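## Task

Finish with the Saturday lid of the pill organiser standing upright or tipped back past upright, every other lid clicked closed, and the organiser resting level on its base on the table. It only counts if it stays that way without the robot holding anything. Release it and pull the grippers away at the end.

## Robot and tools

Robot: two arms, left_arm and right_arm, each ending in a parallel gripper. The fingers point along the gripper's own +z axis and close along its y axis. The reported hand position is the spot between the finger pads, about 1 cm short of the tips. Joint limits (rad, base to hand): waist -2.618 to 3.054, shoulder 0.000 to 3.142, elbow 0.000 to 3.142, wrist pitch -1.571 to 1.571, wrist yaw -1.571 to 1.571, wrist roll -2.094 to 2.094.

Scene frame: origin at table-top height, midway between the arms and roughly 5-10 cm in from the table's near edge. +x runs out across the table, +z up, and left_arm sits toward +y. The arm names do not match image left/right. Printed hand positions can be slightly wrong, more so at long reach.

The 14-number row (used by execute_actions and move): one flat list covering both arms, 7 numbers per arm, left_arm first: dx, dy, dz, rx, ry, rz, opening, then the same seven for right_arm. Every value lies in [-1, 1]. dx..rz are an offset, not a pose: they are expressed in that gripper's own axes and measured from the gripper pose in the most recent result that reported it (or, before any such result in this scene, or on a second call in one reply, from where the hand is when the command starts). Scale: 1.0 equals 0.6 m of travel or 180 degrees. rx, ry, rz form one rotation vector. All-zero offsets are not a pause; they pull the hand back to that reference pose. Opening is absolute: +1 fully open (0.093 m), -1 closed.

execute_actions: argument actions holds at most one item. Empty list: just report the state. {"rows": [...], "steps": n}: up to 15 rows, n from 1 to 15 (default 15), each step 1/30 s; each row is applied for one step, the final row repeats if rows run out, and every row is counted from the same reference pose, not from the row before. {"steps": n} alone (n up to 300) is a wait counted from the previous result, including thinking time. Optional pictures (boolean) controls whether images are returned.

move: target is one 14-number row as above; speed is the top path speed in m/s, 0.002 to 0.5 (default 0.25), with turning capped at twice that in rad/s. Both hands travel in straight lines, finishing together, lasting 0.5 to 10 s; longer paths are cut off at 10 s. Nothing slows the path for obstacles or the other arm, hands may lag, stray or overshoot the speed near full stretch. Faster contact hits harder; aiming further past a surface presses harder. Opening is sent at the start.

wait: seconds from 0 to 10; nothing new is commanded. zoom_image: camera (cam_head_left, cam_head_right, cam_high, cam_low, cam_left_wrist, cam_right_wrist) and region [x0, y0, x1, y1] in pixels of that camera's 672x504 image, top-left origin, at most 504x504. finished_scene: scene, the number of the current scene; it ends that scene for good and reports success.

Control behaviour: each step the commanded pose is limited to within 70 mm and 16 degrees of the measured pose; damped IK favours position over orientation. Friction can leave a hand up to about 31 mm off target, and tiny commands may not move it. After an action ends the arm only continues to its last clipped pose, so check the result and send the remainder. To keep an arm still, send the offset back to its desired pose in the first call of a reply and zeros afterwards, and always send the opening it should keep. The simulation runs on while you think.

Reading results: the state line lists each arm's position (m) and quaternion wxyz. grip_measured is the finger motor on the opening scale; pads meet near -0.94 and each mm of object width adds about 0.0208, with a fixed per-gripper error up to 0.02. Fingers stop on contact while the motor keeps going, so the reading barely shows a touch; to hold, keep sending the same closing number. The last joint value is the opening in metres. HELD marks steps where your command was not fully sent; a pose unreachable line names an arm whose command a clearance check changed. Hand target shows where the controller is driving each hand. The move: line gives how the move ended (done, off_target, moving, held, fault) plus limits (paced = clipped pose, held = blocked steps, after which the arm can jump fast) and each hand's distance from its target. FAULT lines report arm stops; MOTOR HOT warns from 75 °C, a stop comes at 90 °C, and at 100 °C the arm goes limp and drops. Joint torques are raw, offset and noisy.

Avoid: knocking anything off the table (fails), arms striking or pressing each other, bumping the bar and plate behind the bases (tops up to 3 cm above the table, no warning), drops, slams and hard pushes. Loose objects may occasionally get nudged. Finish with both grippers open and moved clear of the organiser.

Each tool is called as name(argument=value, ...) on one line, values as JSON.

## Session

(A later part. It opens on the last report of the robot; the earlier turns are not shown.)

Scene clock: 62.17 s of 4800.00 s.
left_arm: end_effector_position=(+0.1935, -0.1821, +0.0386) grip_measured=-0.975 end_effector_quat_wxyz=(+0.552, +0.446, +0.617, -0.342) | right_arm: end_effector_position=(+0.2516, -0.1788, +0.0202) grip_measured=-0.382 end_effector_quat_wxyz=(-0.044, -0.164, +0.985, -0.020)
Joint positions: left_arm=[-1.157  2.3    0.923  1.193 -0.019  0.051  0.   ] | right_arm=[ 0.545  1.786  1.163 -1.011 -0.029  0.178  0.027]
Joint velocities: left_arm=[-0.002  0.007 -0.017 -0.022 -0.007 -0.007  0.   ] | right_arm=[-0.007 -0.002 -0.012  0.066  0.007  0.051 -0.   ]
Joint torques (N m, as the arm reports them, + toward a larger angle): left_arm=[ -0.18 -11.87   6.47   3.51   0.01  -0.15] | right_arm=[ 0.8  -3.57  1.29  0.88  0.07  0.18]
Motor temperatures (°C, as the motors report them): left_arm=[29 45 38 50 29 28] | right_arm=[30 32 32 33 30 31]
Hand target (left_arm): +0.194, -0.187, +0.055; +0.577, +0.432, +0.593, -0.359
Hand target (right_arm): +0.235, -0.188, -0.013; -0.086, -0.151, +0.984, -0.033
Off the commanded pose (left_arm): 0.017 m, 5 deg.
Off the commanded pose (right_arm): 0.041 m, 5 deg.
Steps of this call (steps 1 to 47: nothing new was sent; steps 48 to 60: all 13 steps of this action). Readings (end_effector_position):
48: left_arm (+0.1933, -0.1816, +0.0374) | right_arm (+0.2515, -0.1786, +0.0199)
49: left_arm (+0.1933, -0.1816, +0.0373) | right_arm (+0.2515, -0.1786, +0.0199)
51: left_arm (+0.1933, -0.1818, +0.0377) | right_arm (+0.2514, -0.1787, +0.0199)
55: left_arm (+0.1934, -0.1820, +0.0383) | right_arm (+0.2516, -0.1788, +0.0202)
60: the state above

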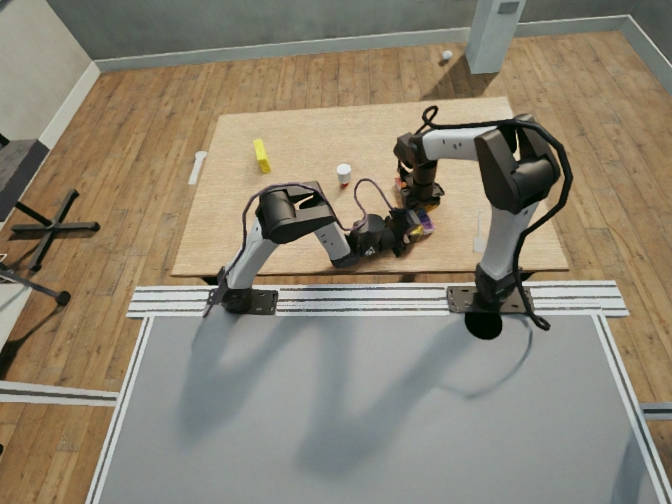

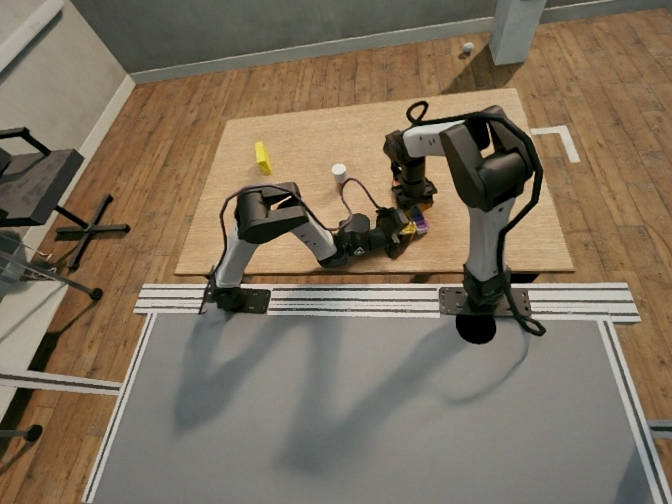

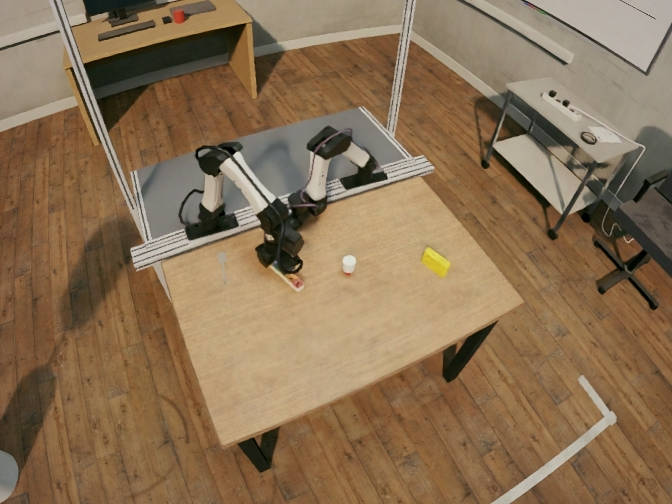

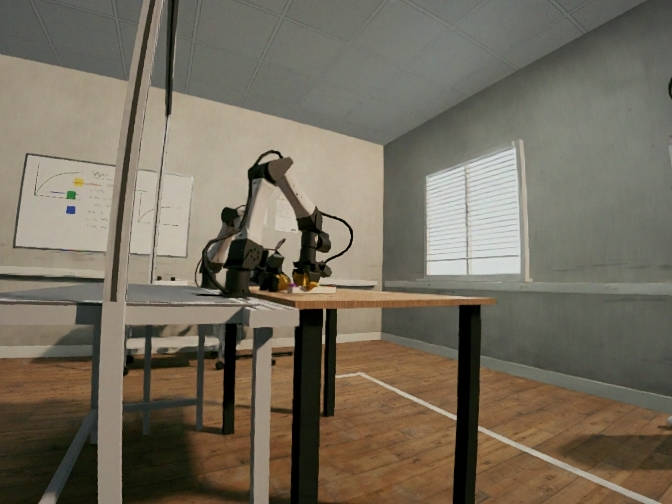

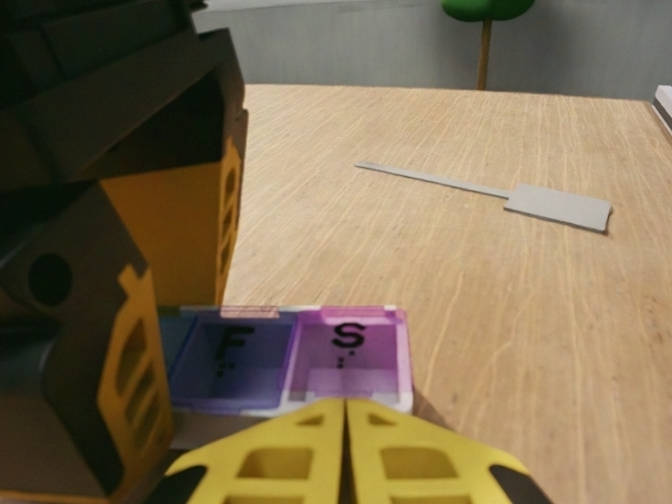

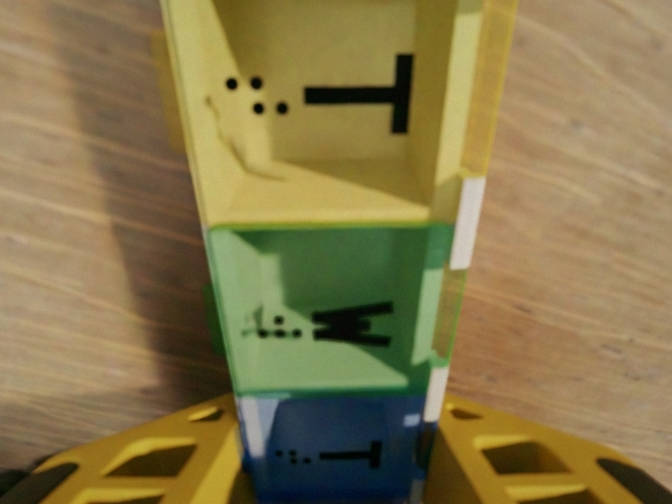

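execute_actions(actions=[{"rows":[[-0.028,0,0.004,0,-0.025,0,-1,0.022,-0.003,0.064,0.003,0.027,0.007,-0.5],[-0.028,0,0.004,0,-0.023,0,-1,0.022,-0.003,0.064,0.003,0.027,0.007,-0.5],[-0.028,0,0.005,0,-0.021,0,-1,0.022,-0.003,0.064,0.003,0.027,0.007,-0.5],[-0.028,0,0.005,0,-0.019,0,-1,0.022,-0.003,0.064,0.003,0.027,0.007,-0.5],[-0.029,0,0.005,0,-0.017,0,-1,0.022,-0.003,0.064,0.003,0.027,0.007,-0.5],[-0.03,0,0.006,0,-0.015,0,-1,0.022,-0.003,0.064,0.003,0.027,0.007,-0.5],[-0.031,0,0.006,0,-0.013,0,-1,0.022,-0.003,0.064,0.003,0.027,0.007,-0.5],[-0.032,0,0.006,0,-0.012,0,-1,0.022,-0.003,0.064,0.003,0.027,0.007,-0.5]],"steps":14}])

zoom_image(camera="cam_low", region=[250,250,360,310])

Scene clock: 63.77 s of 4800.00 s.
left_arm: end_effector_position=(+0.1934, -0.1819, +0.0381) grip_measured=-0.975 end_effector_quat_wxyz=(+0.548, +0.448, +0.620, -0.339) | right_arm: end_effector_position=(+0.2516, -0.1789, +0.0202) grip_measured=-0.382 end_effector_quat_wxyz=(-0.044, -0.164, +0.985, -0.020)
Joint positions: left_arm=[-1.157  2.292  0.923  1.174 -0.019  0.051  0.   ] | right_arm=[ 0.545  1.786  1.163 -1.011 -0.029  0.177  0.027]
Joint velocities: left_arm=[-0.017 -0.012  0.007  0.022 -0.037  0.007  0.   ] | right_arm=[-0.002 -0.007 -0.007 -0.022 -0.051 -0.037 -0.   ]
Joint torques (N m, as the arm reports them, + toward a larger angle): left_arm=[ -0.22 -14.63   7.45   2.79  -0.01  -0.18] | right_arm=[ 0.59 -3.6   1.34  0.82  0.03  0.14]
Motor temperatures (°C, as the motors report them): left_arm=[29 45 38 50 29 28] | right_arm=[30 32 32 33 30 31]
Hand target (left_arm): +0.195, -0.188, +0.057; +0.564, +0.439, +0.606, -0.350
Hand target (right_arm): +0.235, -0.188, -0.012; -0.085, -0.152, +0.984, -0.034
Off the commanded pose (left_arm): 0.020 m, 3 deg.
Off the commanded pose (right_arm): 0.041 m, 5 deg.
Steps of this call (steps 1 to 34: nothing new was sent; steps 35 to 48: all 14 steps of this action). Readings (end_effector_position):
35: left_arm (+0.1935, -0.1821, +0.0386) | right_arm (+0.2516, -0.1788, +0.0202)
36: left_arm (+0.1935, -0.1821, +0.0386) | right_arm (+0.2516, -0.1788, +0.0202)
38: left_arm (+0.1935, -0.1821, +0.0385) | right_arm (+0.2516, -0.1788, +0.0202)
42: left_arm (+0.1934, -0.1820, +0.0383) | right_arm (+0.2516, -0.1789, +0.0202)
48: the state above

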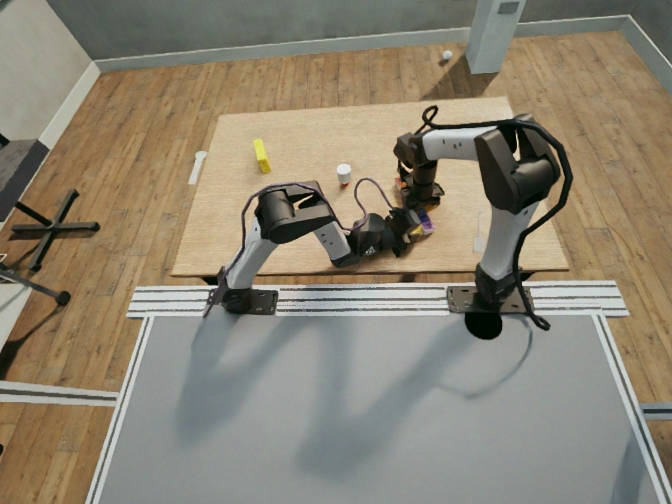

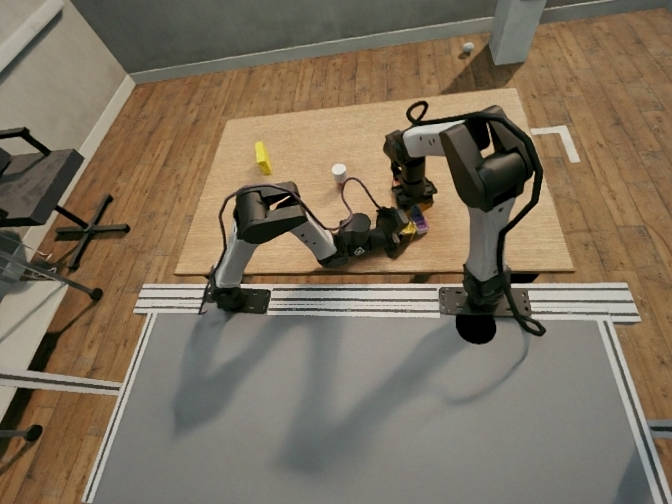

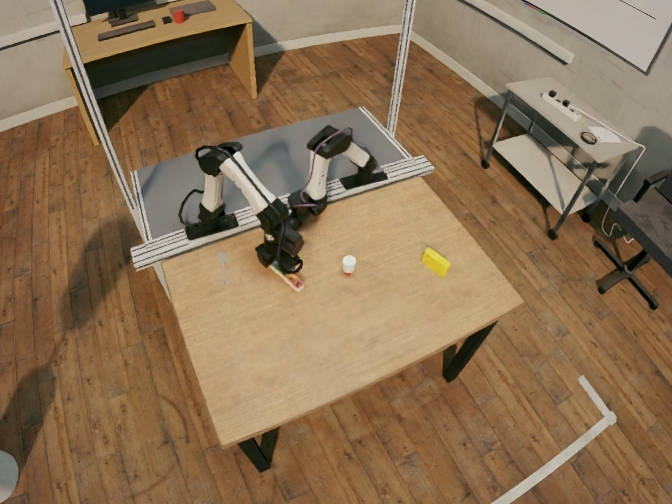

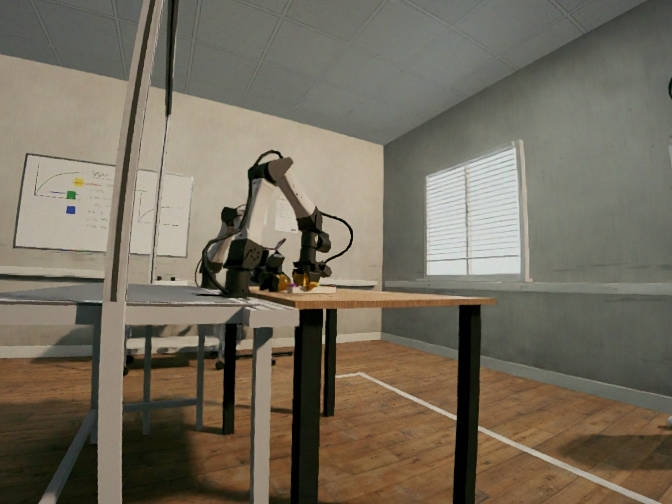

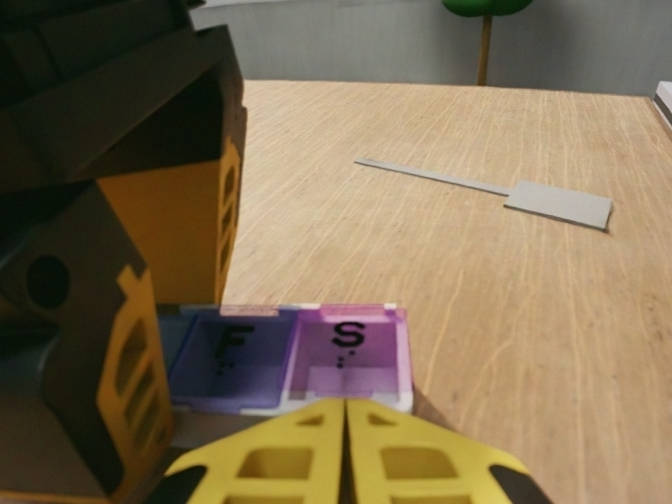

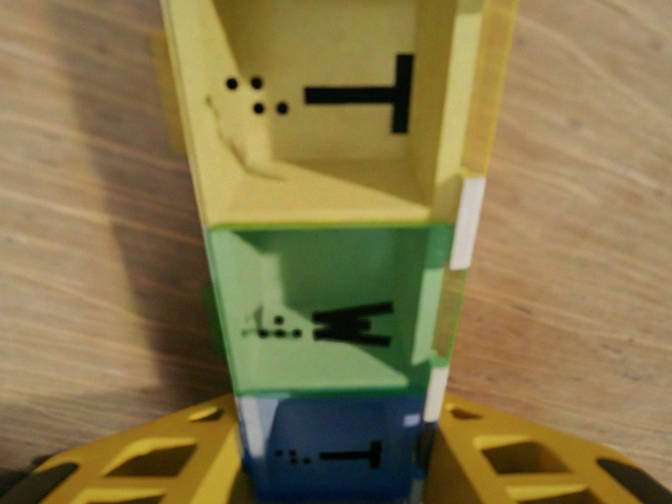

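Region (250, 250, 360, 310) of cam_low's 672x504 image, scaled by 4.582, with more detail than that image has; it fills the top 275 rows of this view, and the rest is white.

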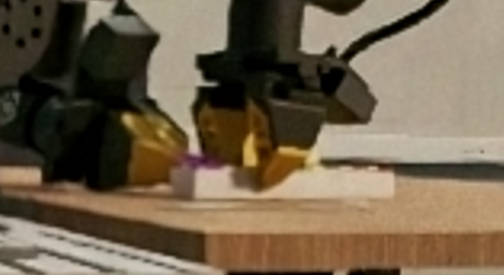

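execute_actions(actions=[{"rows":[[-0.028,0,0.005,0,-0.014,0,-1,0.02,-0.003,0.058,0.003,0.025,0.006,-0.5],[-0.024,0,0.004,0,-0.013,0,-1,0.018,-0.003,0.052,0.002,0.022,0.006,-0.5],[-0.02,0,0.003,0,-0.012,0,-1,0.016,-0.002,0.046,0.002,0.02,0.005,-0.5],[-0.016,0,0.002,0,-0.01,0,-1,0.014,-0.002,0.04,0.002,0.017,0.005,-0.5],[-0.012,0,0.001,0,-0.008,0,-1,0.012,-0.002,0.034,0.002,0.015,0.004,-0.5],[-0.008,0,0,0,-0.006,0,-1,0.01,-0.001,0.028,0.001,0.012,0.003,-0.5],[-0.004,0,0,0,-0.003,0,-1,0.008,-0.001,0.022,0.001,0.009,0.003,-0.5],[-0.004,0,0,0,-0.003,0,-1,0.006,0,0.016,0,0.007,0.002,-0.5],[-0.004,0,0,0,-0.003,0,-1,0.004,0,0.01,0,0.004,0.002,-0.5],[-0.004,0,0,0,-0.003,0,-1,0.002,0,0.005,0,0.002,0.001,-0.4],[-0.004,0,0,0,-0.003,0,-1,0,0,0,0,0,0,-0.33],[-0.004,0,0,0,-0.003,0,-1,0,0,0,0,0,0,-0.27],[-0.004,0,0,0,-0.003,0,-1,0,0,0,0,0,0,-0.21],[-0.004,0,0,0,-0.003,0,-1,0,0,0,0,0,0,-0.15],[-0.004,0,0,0,-0.003,0,-1,0,0,0,0,0,0,-0.08]]}], pictures=false)

execute_actions(actions=[{"rows":[[-0.004,0,0,0,-0.003,0,-1,0,0,0,0,0,0,-0.02],[-0.004,0,0,0,-0.003,0,-1,0,0,0,0,0,0,0.03]],"steps":6}])

Scene clock: 66.40 s of 4800.00 s.
left_arm: end_effector_position=(+0.1934, -0.1819, +0.0381) grip_measured=-0.975 end_effector_quat_wxyz=(+0.548, +0.448, +0.620, -0.339) | right_arm: end_effector_position=(+0.2527, -0.1784, +0.0224) grip_measured=-0.114 end_effector_quat_wxyz=(-0.040, -0.166, +0.985, -0.019)
Joint positions: left_arm=[-1.157  2.292  0.923  1.173 -0.019  0.051  0.   ] | right_arm=[ 0.545  1.779  1.164 -1.011 -0.028  0.173  0.04 ]
Joint velocities: left_arm=[-0.012 -0.007 -0.012 -0.007  0.081 -0.051  0.   ] | right_arm=[-0.017 -0.007 -0.017 -0.022 -0.007 -0.007  0.065]
Joint torques (N m, as the arm reports them, + toward a larger angle): left_arm=[  0.11 -13.18   5.63   2.66  -0.04  -0.22] | right_arm=[ 0.47 -9.42  5.7   0.31  0.14  0.01]
Motor temperatures (°C, as the motors report them): left_arm=[29 46 39 50 29 28] | right_arm=[30 32 31 33 30 31]
Hand target (left_arm): +0.193, -0.182, +0.040; +0.551, +0.446, +0.617, -0.341
Hand target (right_arm): +0.252, -0.179, +0.020; -0.044, -0.164, +0.985, -0.020
Off the commanded pose (left_arm): 0.002 m, 1 deg.
Off the commanded pose (right_arm): 0.002 m, 1 deg.
Steps of this call (steps 1 to 64: nothing new was sent; steps 65 to 79: all 15 steps of this action). Readings (end_effector_position):
65: left_arm (+0.1934, -0.1819, +0.0381) | right_arm (+0.2517, -0.1788, +0.0207)
66: left_arm (+0.1934, -0.1819, +0.0381) | right_arm (+0.2517, -0.1788, +0.0208)
68: left_arm (+0.1934, -0.1819, +0.0381) | right_arm (+0.2519, -0.1787, +0.0211)
72: left_arm (+0.1934, -0.1818, +0.0380) | right_arm (+0.2522, -0.1785, +0.0217)
79: the state above

Scene clock: 66.60 s of 4800.00 s.
left_arm: end_effector_position=(+0.1934, -0.1819, +0.0383) grip_measured=-0.975 end_effector_quat_wxyz=(+0.548, +0.448, +0.619, -0.339) | right_arm: end_effector_position=(+0.2530, -0.1782, +0.0224) grip_measured=+0.028 end_effector_quat_wxyz=(-0.039, -0.166, +0.985, -0.019)
Joint positions: left_arm=[-1.157  2.292  0.923  1.174 -0.019  0.051  0.   ] | right_arm=[ 0.545  1.779  1.164 -1.009 -0.028  0.173  0.047]
Joint velocities: left_arm=[ 0.012 -0.002 -0.012 -0.066 -0.095 -0.022  0.   ] | right_arm=[-0.002  0.002  0.002 -0.022  0.051 -0.037 -0.   ]
Joint torques (N m, as the arm reports them, + toward a larger angle): left_arm=[ -0.04 -13.28   5.64   2.77  -0.01  -0.22] | right_arm=[  0.68 -10.25   6.02   0.27   0.09  -0.05]
Motor temperatures (°C, as the motors report them): left_arm=[29 46 39 50 29 28] | right_arm=[30 32 31 33 30 31]
Hand target (left_arm): +0.193, -0.182, +0.041; +0.551, +0.446, +0.617, -0.341
Hand target (right_arm): +0.253, -0.178, +0.022; -0.040, -0.166, +0.985, -0.019
Off the commanded pose (left_arm): 0.002 m, 0 deg.
Off the commanded pose (right_arm): 0.000 m, 0 deg.
Steps of this call (steps 1 to 6: all 6 steps of this action). Readings (end_effector_position):
1: left_arm (+0.1934, -0.1819, +0.0383) | right_arm (+0.2527, -0.1784, +0.0224)
2: left_arm (+0.1934, -0.1819, +0.0383) | right_arm (+0.2530, -0.1782, +0.0224)
4: left_arm (+0.1934, -0.1819, +0.0383) | right_arm (+0.2530, -0.1782, +0.0224)
6: the state above

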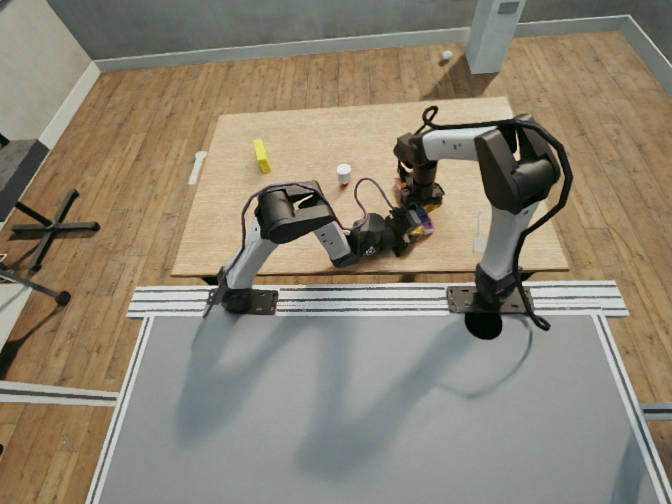

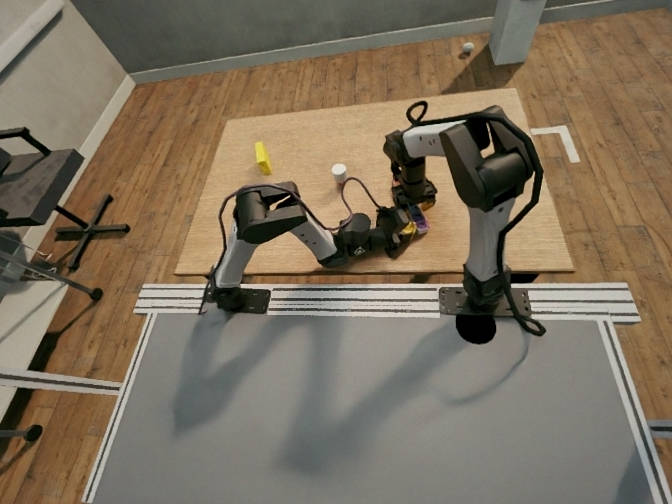

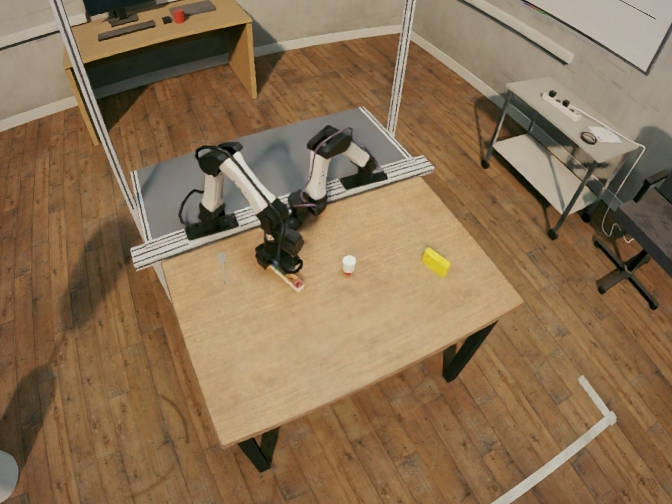

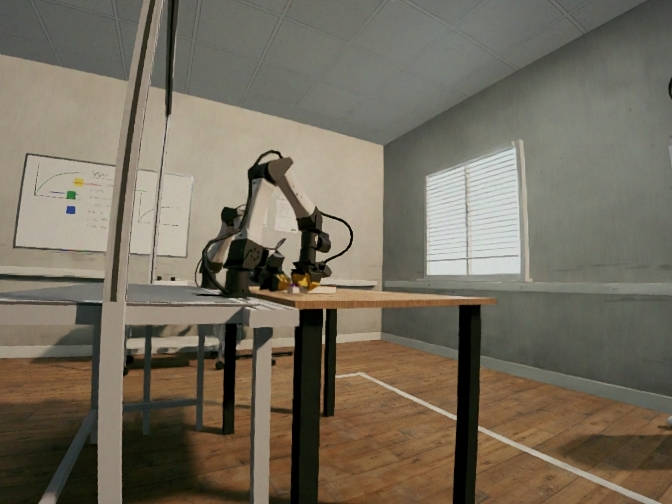

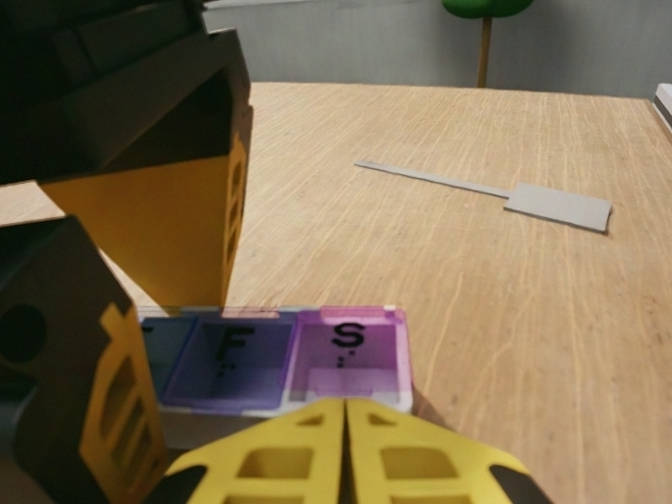

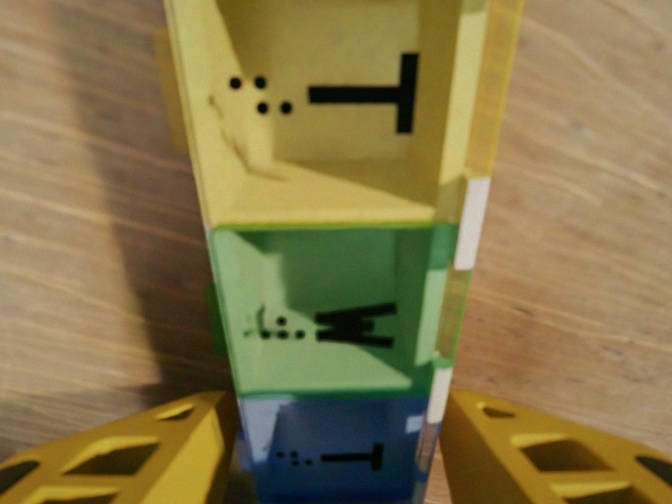

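Lid still propped. Slide right 55 mm toward red.

execute_actions(actions=[{"rows":[[-0.003,0,0,0,-0.002,0,-1,-0.006,-0.002,0,0,0.002,0,0.03],[-0.003,0,0,0,-0.002,0,-1,-0.013,-0.003,0,0,0.004,0,0.04],[-0.003,0,0,0,-0.002,0,-1,-0.02,-0.003,0,0,0.006,0,0.06],[-0.003,0,0,0,-0.002,0,-1,-0.027,-0.003,0,0,0.006,0,0.08],[-0.003,0,0,0,-0.002,0,-1,-0.034,-0.003,0,0,0.006,0,0.11],[-0.003,0,0,0,-0.002,0,-1,-0.041,-0.003,-0.001,0,0.006,0,0.14],[-0.003,0,0,0,-0.002,0,-1,-0.048,-0.003,-0.001,0,0.006,0,0.17],[-0.003,0,0,0,-0.002,0,-1,-0.055,-0.003,-0.002,0,0.006,0,0.2],[-0.003,0,0,0,-0.002,0,-1,-0.062,-0.003,-0.002,0,0.006,0,0.2],[-0.003,0,0,0,-0.002,0,-1,-0.069,-0.003,-0.003,0,0.006,0,0.2],[-0.003,0,0,0,-0.002,0,-1,-0.076,-0.003,-0.003,0,0.006,0,0.2],[-0.003,0,0,0,-0.002,0,-1,-0.083,-0.003,-0.004,0,0.006,0,0.2],[-0.003,0,0,0,-0.002,0,-1,-0.09,-0.003,-0.004,0,0.006,0,0.2]]}], pictures=false)

execute_actions(actions=[{"steps":10}])

Scene clock: 68.67 s of 4800.00 s.
left_arm: end_effector_position=(+0.1934, -0.1819, +0.0383) grip_measured=-0.975 end_effector_quat_wxyz=(+0.548, +0.448, +0.619, -0.339) | right_arm: end_effector_position=(+0.3066, -0.1552, +0.0247) grip_measured=+0.198 end_effector_quat_wxyz=(-0.025, -0.166, +0.986, -0.014)
Joint positions: left_arm=[-1.157  2.292  0.923  1.174 -0.019  0.051  0.   ] | right_arm=[ 0.527  1.955  1.415 -1.054 -0.028  0.157  0.055]
Joint velocities: left_arm=[-0.007 -0.007 -0.012 -0.007 -0.066 -0.037  0.   ] | right_arm=[-0.022  0.203  0.281 -0.051  0.037 -0.051 -0.   ]
Joint torques (N m, as the arm reports them, + toward a larger angle): left_arm=[  0.05 -13.31   5.59   2.73  -0.07  -0.19] | right_arm=[ -0.2  -10.8    6.56  -0.11   0.08  -0.1 ]
Motor temperatures (°C, as the motors report them): left_arm=[29 47 38 50 29 28] | right_arm=[30 32 32 33 30 31]
Hand target (left_arm): +0.193, -0.182, +0.040; +0.550, +0.447, +0.618, -0.341
Hand target (right_arm): +0.304, -0.161, +0.022; -0.047, -0.166, +0.985, -0.020
Off the commanded pose (left_arm): 0.002 m, 0 deg.
Off the commanded pose (right_arm): 0.008 m, 3 deg.
Steps of this call (steps 1 to 47: nothing new was sent; steps 48 to 62: all 15 steps of this action). Readings (end_effector_position):
48: left_arm (+0.1934, -0.1819, +0.0383) | right_arm (+0.2530, -0.1782, +0.0224)
49: left_arm (+0.1934, -0.1819, +0.0383) | right_arm (+0.2533, -0.1780, +0.0228)
51: left_arm (+0.1934, -0.1819, +0.0383) | right_arm (+0.2581, -0.1753, +0.0241)
55: left_arm (+0.1934, -0.1819, +0.0383) | right_arm (+0.2776, -0.1664, +0.0249)
62: the state above

Scene clock: 69.00 s of 4800.00 s.
left_arm: end_effector_position=(+0.1934, -0.1819, +0.0383) grip_measured=-0.975 end_effector_quat_wxyz=(+0.548, +0.448, +0.619, -0.339) | right_arm: end_effector_position=(+0.3043, -0.1566, +0.0247) grip_measured=+0.198 end_effector_quat_wxyz=(-0.034, -0.168, +0.985, -0.017)
Joint positions: left_arm=[-1.157  2.292  0.923  1.174 -0.019  0.051  0.   ] | right_arm=[ 0.527  1.962  1.425 -1.076 -0.028  0.153  0.055]
Joint velocities: left_arm=[ 0.002 -0.027 -0.012 -0.022  0.081  0.007  0.   ] | right_arm=[-0.002 -0.007 -0.032 -0.081  0.037 -0.022  0.001]
Joint torques (N m, as the arm reports them, + toward a larger angle): left_arm=[  0.01 -13.32   5.7    2.75   0.    -0.21] | right_arm=[ -0.33 -10.45   7.26   0.13   0.07  -0.1 ]
Motor temperatures (°C, as the motors report them): left_arm=[29 47 38 50 29 28] | right_arm=[30 32 32 33 30 31]
Hand target (left_arm): +0.193, -0.182, +0.040; +0.550, +0.447, +0.618, -0.341
Hand target (right_arm): +0.304, -0.161, +0.022; -0.048, -0.166, +0.985, -0.020
Off the commanded pose (left_arm): 0.002 m, 0 deg.
Off the commanded pose (right_arm): 0.007 m, 2 deg.
Steps of this call (steps 1 to 10: nothing new was sent). Readings (end_effector_position):
1: left_arm (+0.1934, -0.1819, +0.0383) | right_arm (+0.3079, -0.1547, +0.0244)
2: left_arm (+0.1934, -0.1819, +0.0383) | right_arm (+0.3082, -0.1545, +0.0244)
4: left_arm (+0.1934, -0.1819, +0.0383) | right_arm (+0.3069, -0.1552, +0.0245)
8: left_arm (+0.1934, -0.1819, +0.0383) | right_arm (+0.3048, -0.1564, +0.0247)
10: the state above

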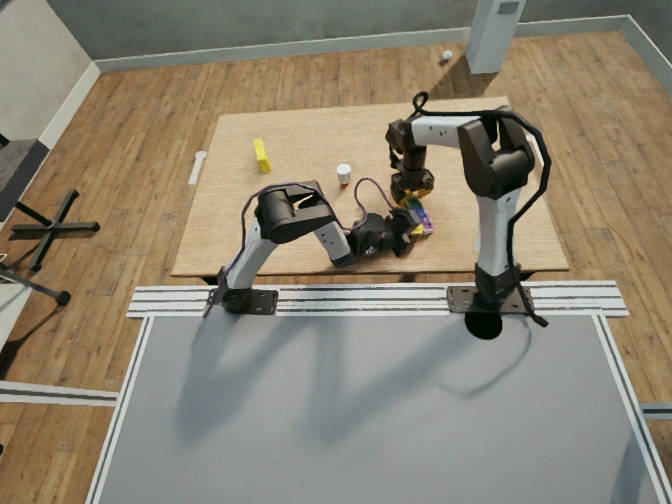

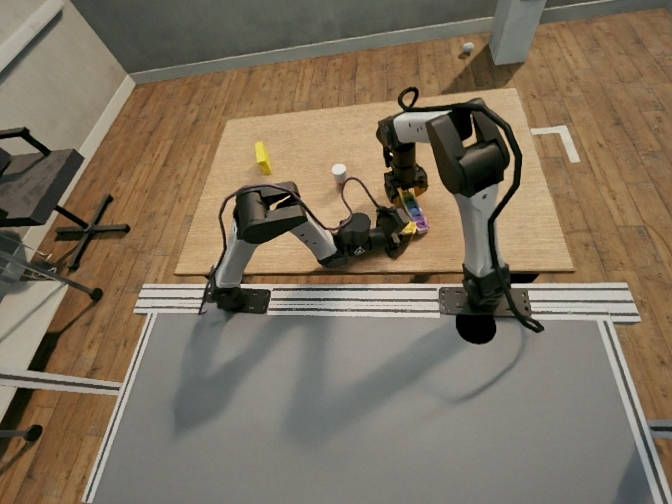

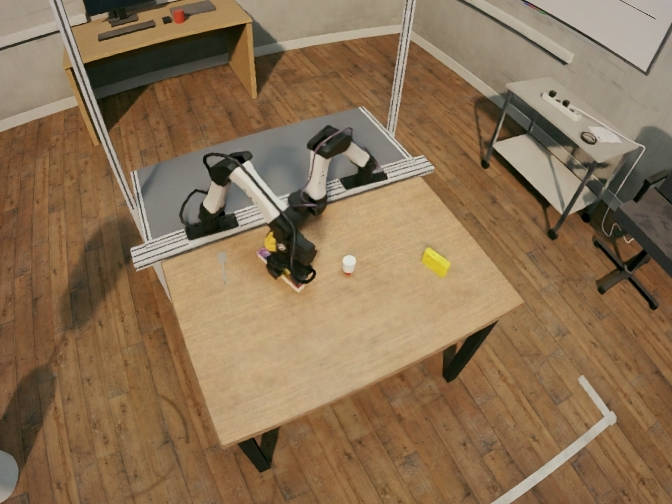

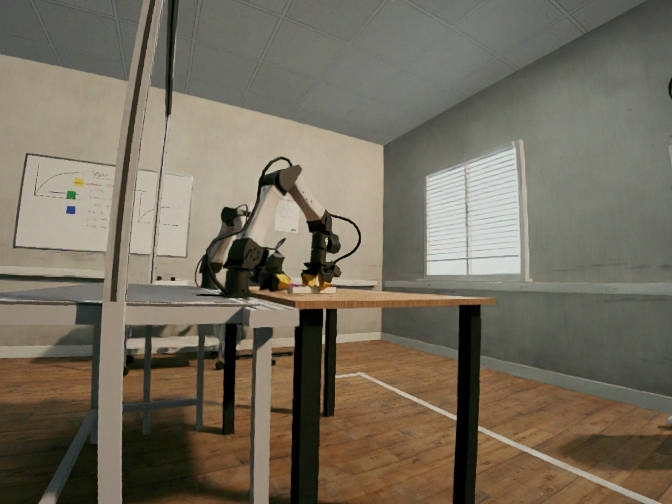

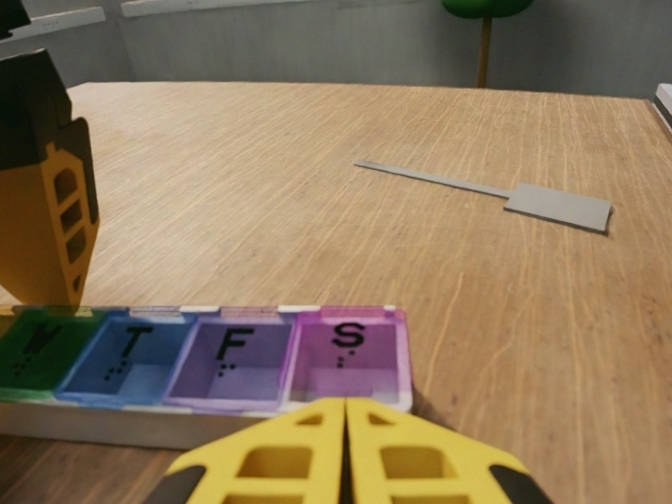

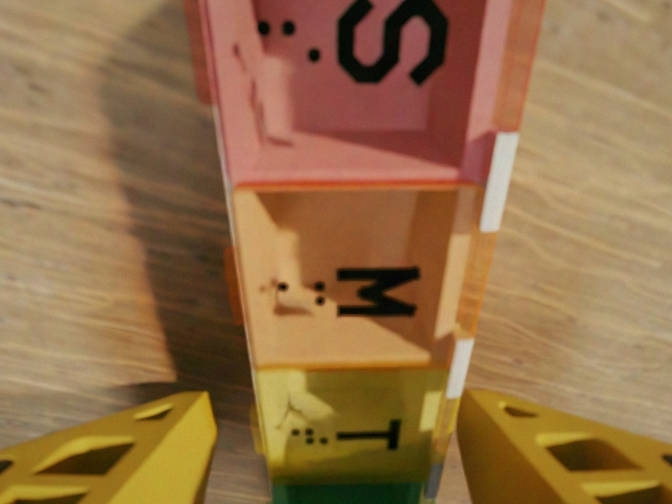

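execute_actions(actions=[])

Scene clock: 70.73 s of 4800.00 s.
left_arm: end_effector_position=(+0.1934, -0.1819, +0.0383) grip_measured=-0.975 end_effector_quat_wxyz=(+0.548, +0.448, +0.619, -0.339) | right_arm: end_effector_position=(+0.3035, -0.1570, +0.0248) grip_measured=+0.198 end_effector_quat_wxyz=(-0.036, -0.168, +0.985, -0.017)
Joint positions: left_arm=[-1.157  2.292  0.923  1.174 -0.019  0.051  0.   ] | right_arm=[ 0.527  1.962  1.425 -1.079 -0.028  0.153  0.055]
Joint velocities: left_arm=[-0.002 -0.007  0.017 -0.022  0.081  0.051  0.   ] | right_arm=[ 0.007 -0.007 -0.022  0.022 -0.007 -0.007 -0.001]
Joint torques (N m, as the arm reports them, + toward a larger angle): left_arm=[ -0.09 -13.16   5.6    2.77  -0.02  -0.19] | right_arm=[ -0.37 -10.21   7.18   0.12   0.05  -0.11]
Motor temperatures (°C, as the motors report them): left_arm=[29 47 38 50 29 28] | right_arm=[30 32 32 32 30 31]
Hand target (left_arm): +0.193, -0.182, +0.040; +0.550, +0.447, +0.618, -0.341
Hand target (right_arm): +0.304, -0.161, +0.022; -0.048, -0.166, +0.985, -0.020
Off the commanded pose (left_arm): 0.002 m, 0 deg.
Off the commanded pose (right_arm): 0.007 m, 2 deg.
Steps of this call (steps 1 to 52: nothing new was sent). Readings (end_effector_position):
1: left_arm (+0.1934, -0.1819, +0.0383) | right_arm (+0.3041, -0.1567, +0.0247)
2: left_arm (+0.1934, -0.1819, +0.0383) | right_arm (+0.3039, -0.1568, +0.0247)
4: left_arm (+0.1934, -0.1819, +0.0383) | right_arm (+0.3038, -0.1569, +0.0247)
8: left_arm (+0.1934, -0.1819, +0.0383) | right_arm (+0.3036, -0.1570, +0.0248)
52: the state above

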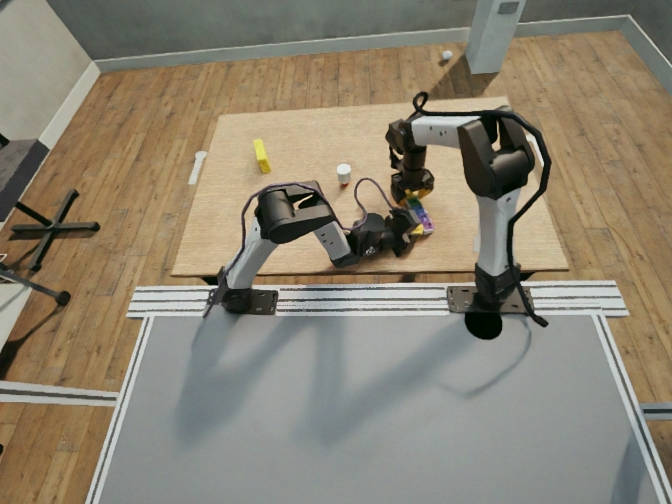

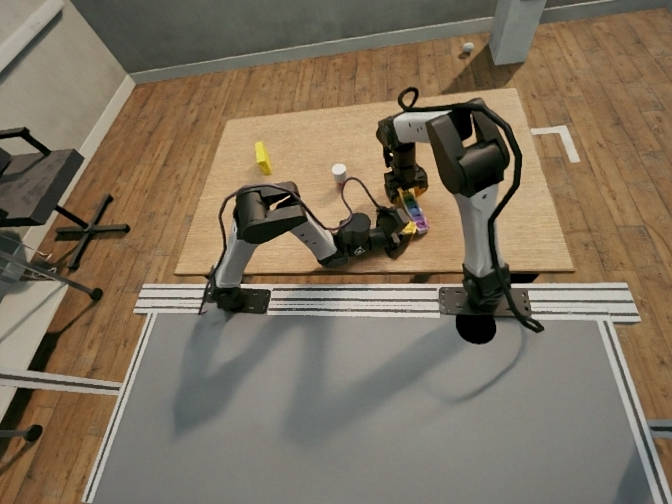

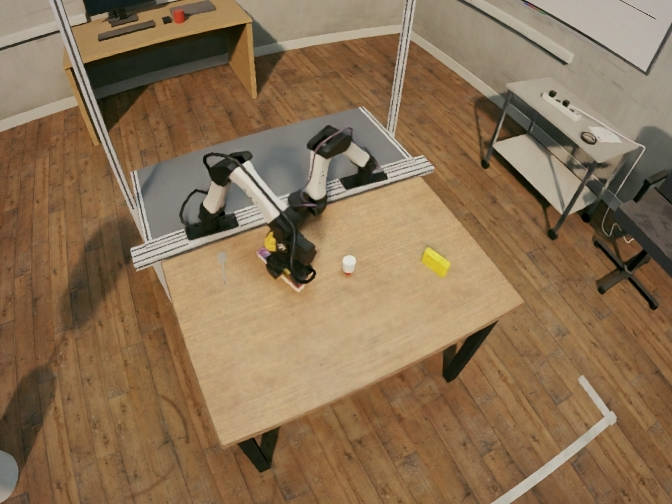

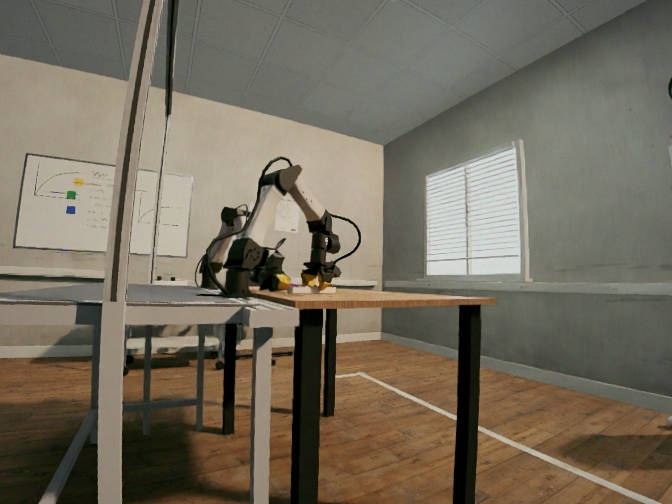

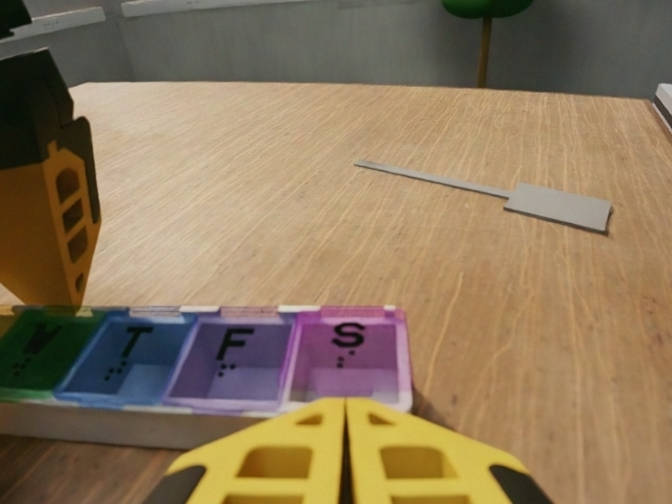

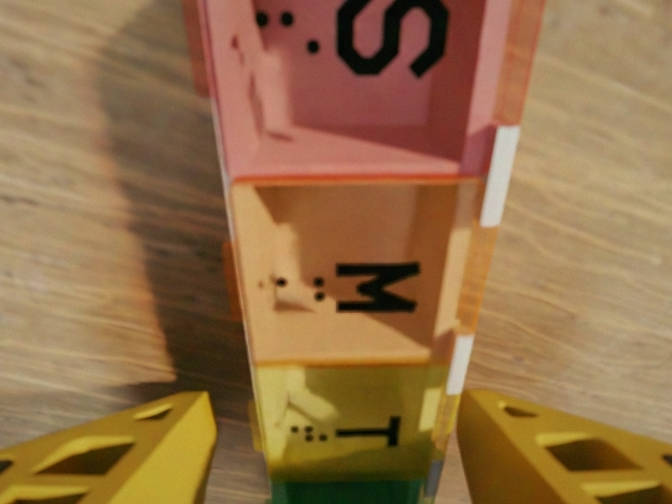

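execute_actions(actions=[{"rows":[[-0.003,0,0,0,-0.002,0,-1,0,-0.008,0.008,0,0,0.003,0.15],[-0.003,0,0,0,-0.002,0,-1,0,-0.009,0.012,0,0,0.003,0.1],[-0.003,0,0,0,-0.002,0,-1,0,-0.01,0.016,0,0,0.003,0.05],[-0.003,0,0,0,-0.002,0,-1,0,-0.01,0.018,0,0,0.003,0],[-0.003,0,0,0,-0.002,0,-1,0,-0.01,0.018,0,0,0.003,-0.05],[-0.003,0,0,0,-0.002,0,-1,0,-0.01,0.018,0,0,0.003,-0.1],[-0.003,0,0,0,-0.002,0,-1,0,-0.01,0.018,0,0,0.003,-0.15],[-0.003,0,0,0,-0.002,0,-1,0,-0.01,0.018,0,0,0.003,-0.2],[-0.003,0,0,0,-0.002,0,-1,0,-0.008,0.018,0,0,0.003,-0.25],[-0.003,0,0,0,-0.002,0,-1,0,-0.006,0.018,0,0,0.003,-0.3],[-0.003,0,0,0,-0.002,0,-1,0,-0.005,0.018,0,0,0.003,-0.35],[-0.003,0,0,0,-0.002,0,-1,0,-0.005,0.018,0,0,0.003,-0.4],[-0.003,0,0,0,-0.002,0,-1,0,-0.005,0.018,0,0,0.003,-0.45],[-0.003,0,0,0,-0.002,0,-1,0,-0.005,0.018,0,0,0.003,-0.5]],"steps":15}])

zoom_image(camera="cam_left_wrist", region=[230,290,470,470])

Scene clock: 74.53 s of 4800.00 s.
left_arm: end_effector_position=(+0.1934, -0.1819, +0.0383) grip_measured=-0.975 end_effector_quat_wxyz=(+0.548, +0.448, +0.619, -0.339) | right_arm: end_effector_position=(+0.3070, -0.1567, +0.0220) grip_measured=-0.374 end_effector_quat_wxyz=(-0.027, -0.168, +0.985, -0.017)
Joint positions: left_arm=[-1.157  2.292  0.923  1.174 -0.019  0.051  0.   ] | right_arm=[ 0.525  1.962  1.414 -1.052 -0.023  0.152  0.027]
Joint velocities: left_arm=[-0.002 -0.002 -0.007 -0.022  0.022 -0.051  0.   ] | right_arm=[ 0.012  0.022 -0.002 -0.007 -0.051 -0.022  0.001]
Joint torques (N m, as the arm reports them, + toward a larger angle): left_arm=[  0.14 -13.28   5.43   2.71  -0.04  -0.19] | right_arm=[  0.13 -11.46   4.79   0.52   0.02   0.  ]
Motor temperatures (°C, as the motors report them): left_arm=[29 48 38 50 29 28] | right_arm=[30 33 32 32 30 31]
Hand target (left_arm): +0.193, -0.182, +0.040; +0.550, +0.447, +0.618, -0.341
Hand target (right_arm): +0.304, -0.160, +0.014; -0.036, -0.163, +0.986, -0.017
Off the commanded pose (left_arm): 0.002 m, 0 deg.
Off the commanded pose (right_arm): 0.009 m, 1 deg.
Steps of this call (steps 1 to 90: nothing new was sent; then 0.30 s passed at rest; steps 91 to 105: all 15 steps of this action). Readings (end_effector_position):
91: left_arm (+0.1934, -0.1819, +0.0383) | right_arm (+0.3037, -0.1569, +0.0248)
92: left_arm (+0.1934, -0.1819, +0.0383) | right_arm (+0.3043, -0.1566, +0.0247)
94: left_arm (+0.1934, -0.1819, +0.0383) | right_arm (+0.3060, -0.1557, +0.0242)
98: left_arm (+0.1934, -0.1819, +0.0383) | right_arm (+0.3066, -0.1559, +0.0221)
105: the state above

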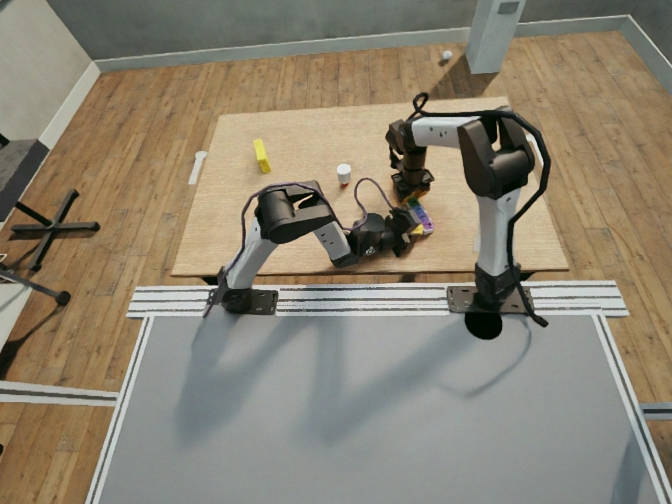

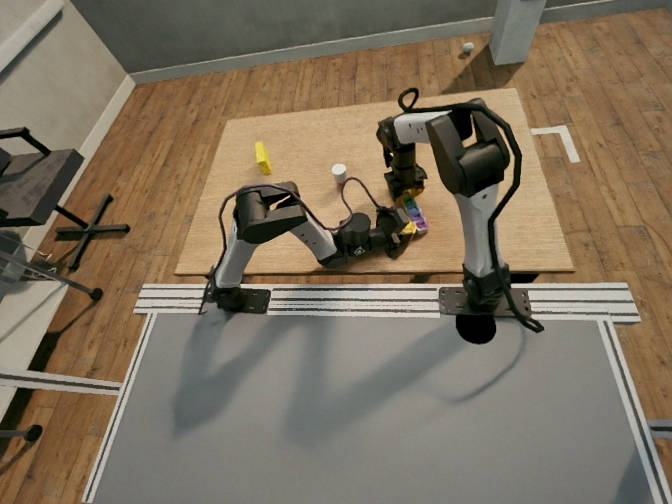

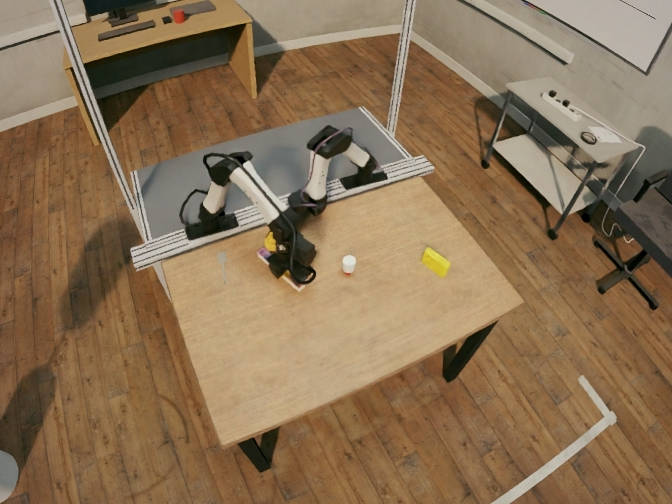

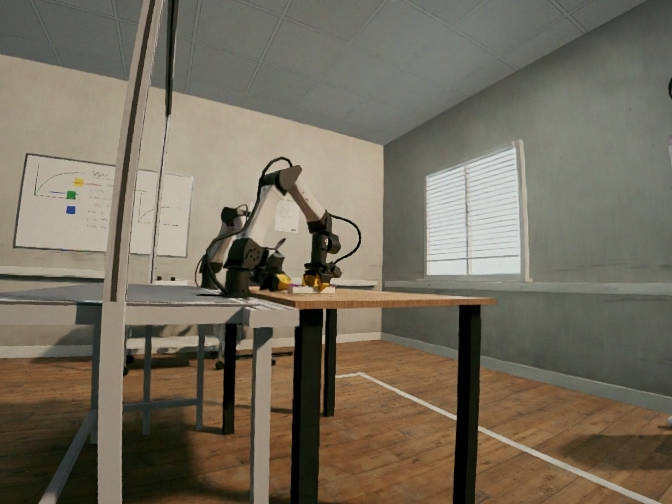

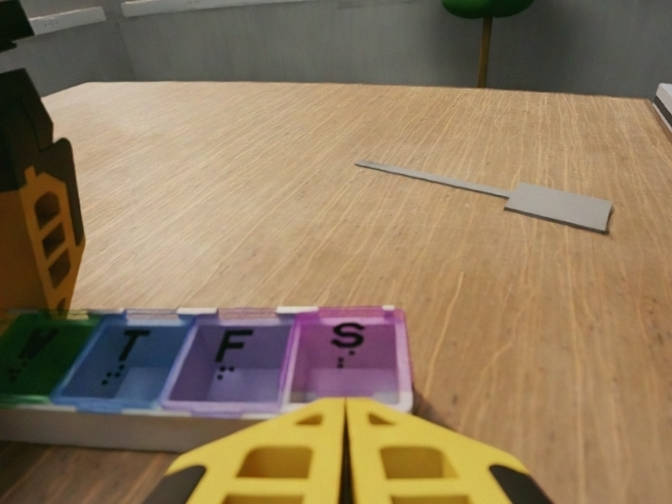

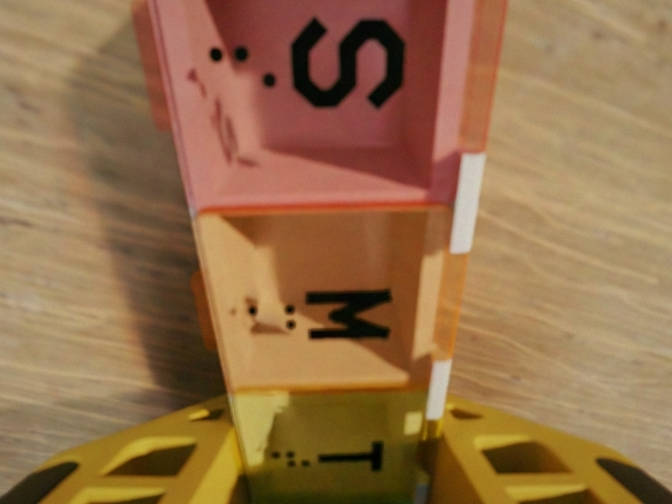

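Region (230, 290, 470, 470) of cam_left_wrist's 672x504 image, scaled by 2.100, with more detail than that image has; it fills the top 378 rows of this view, and the rest is white.

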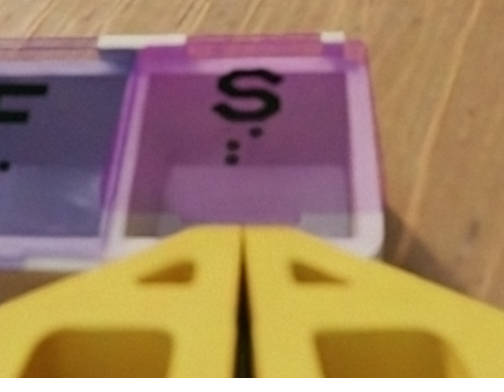

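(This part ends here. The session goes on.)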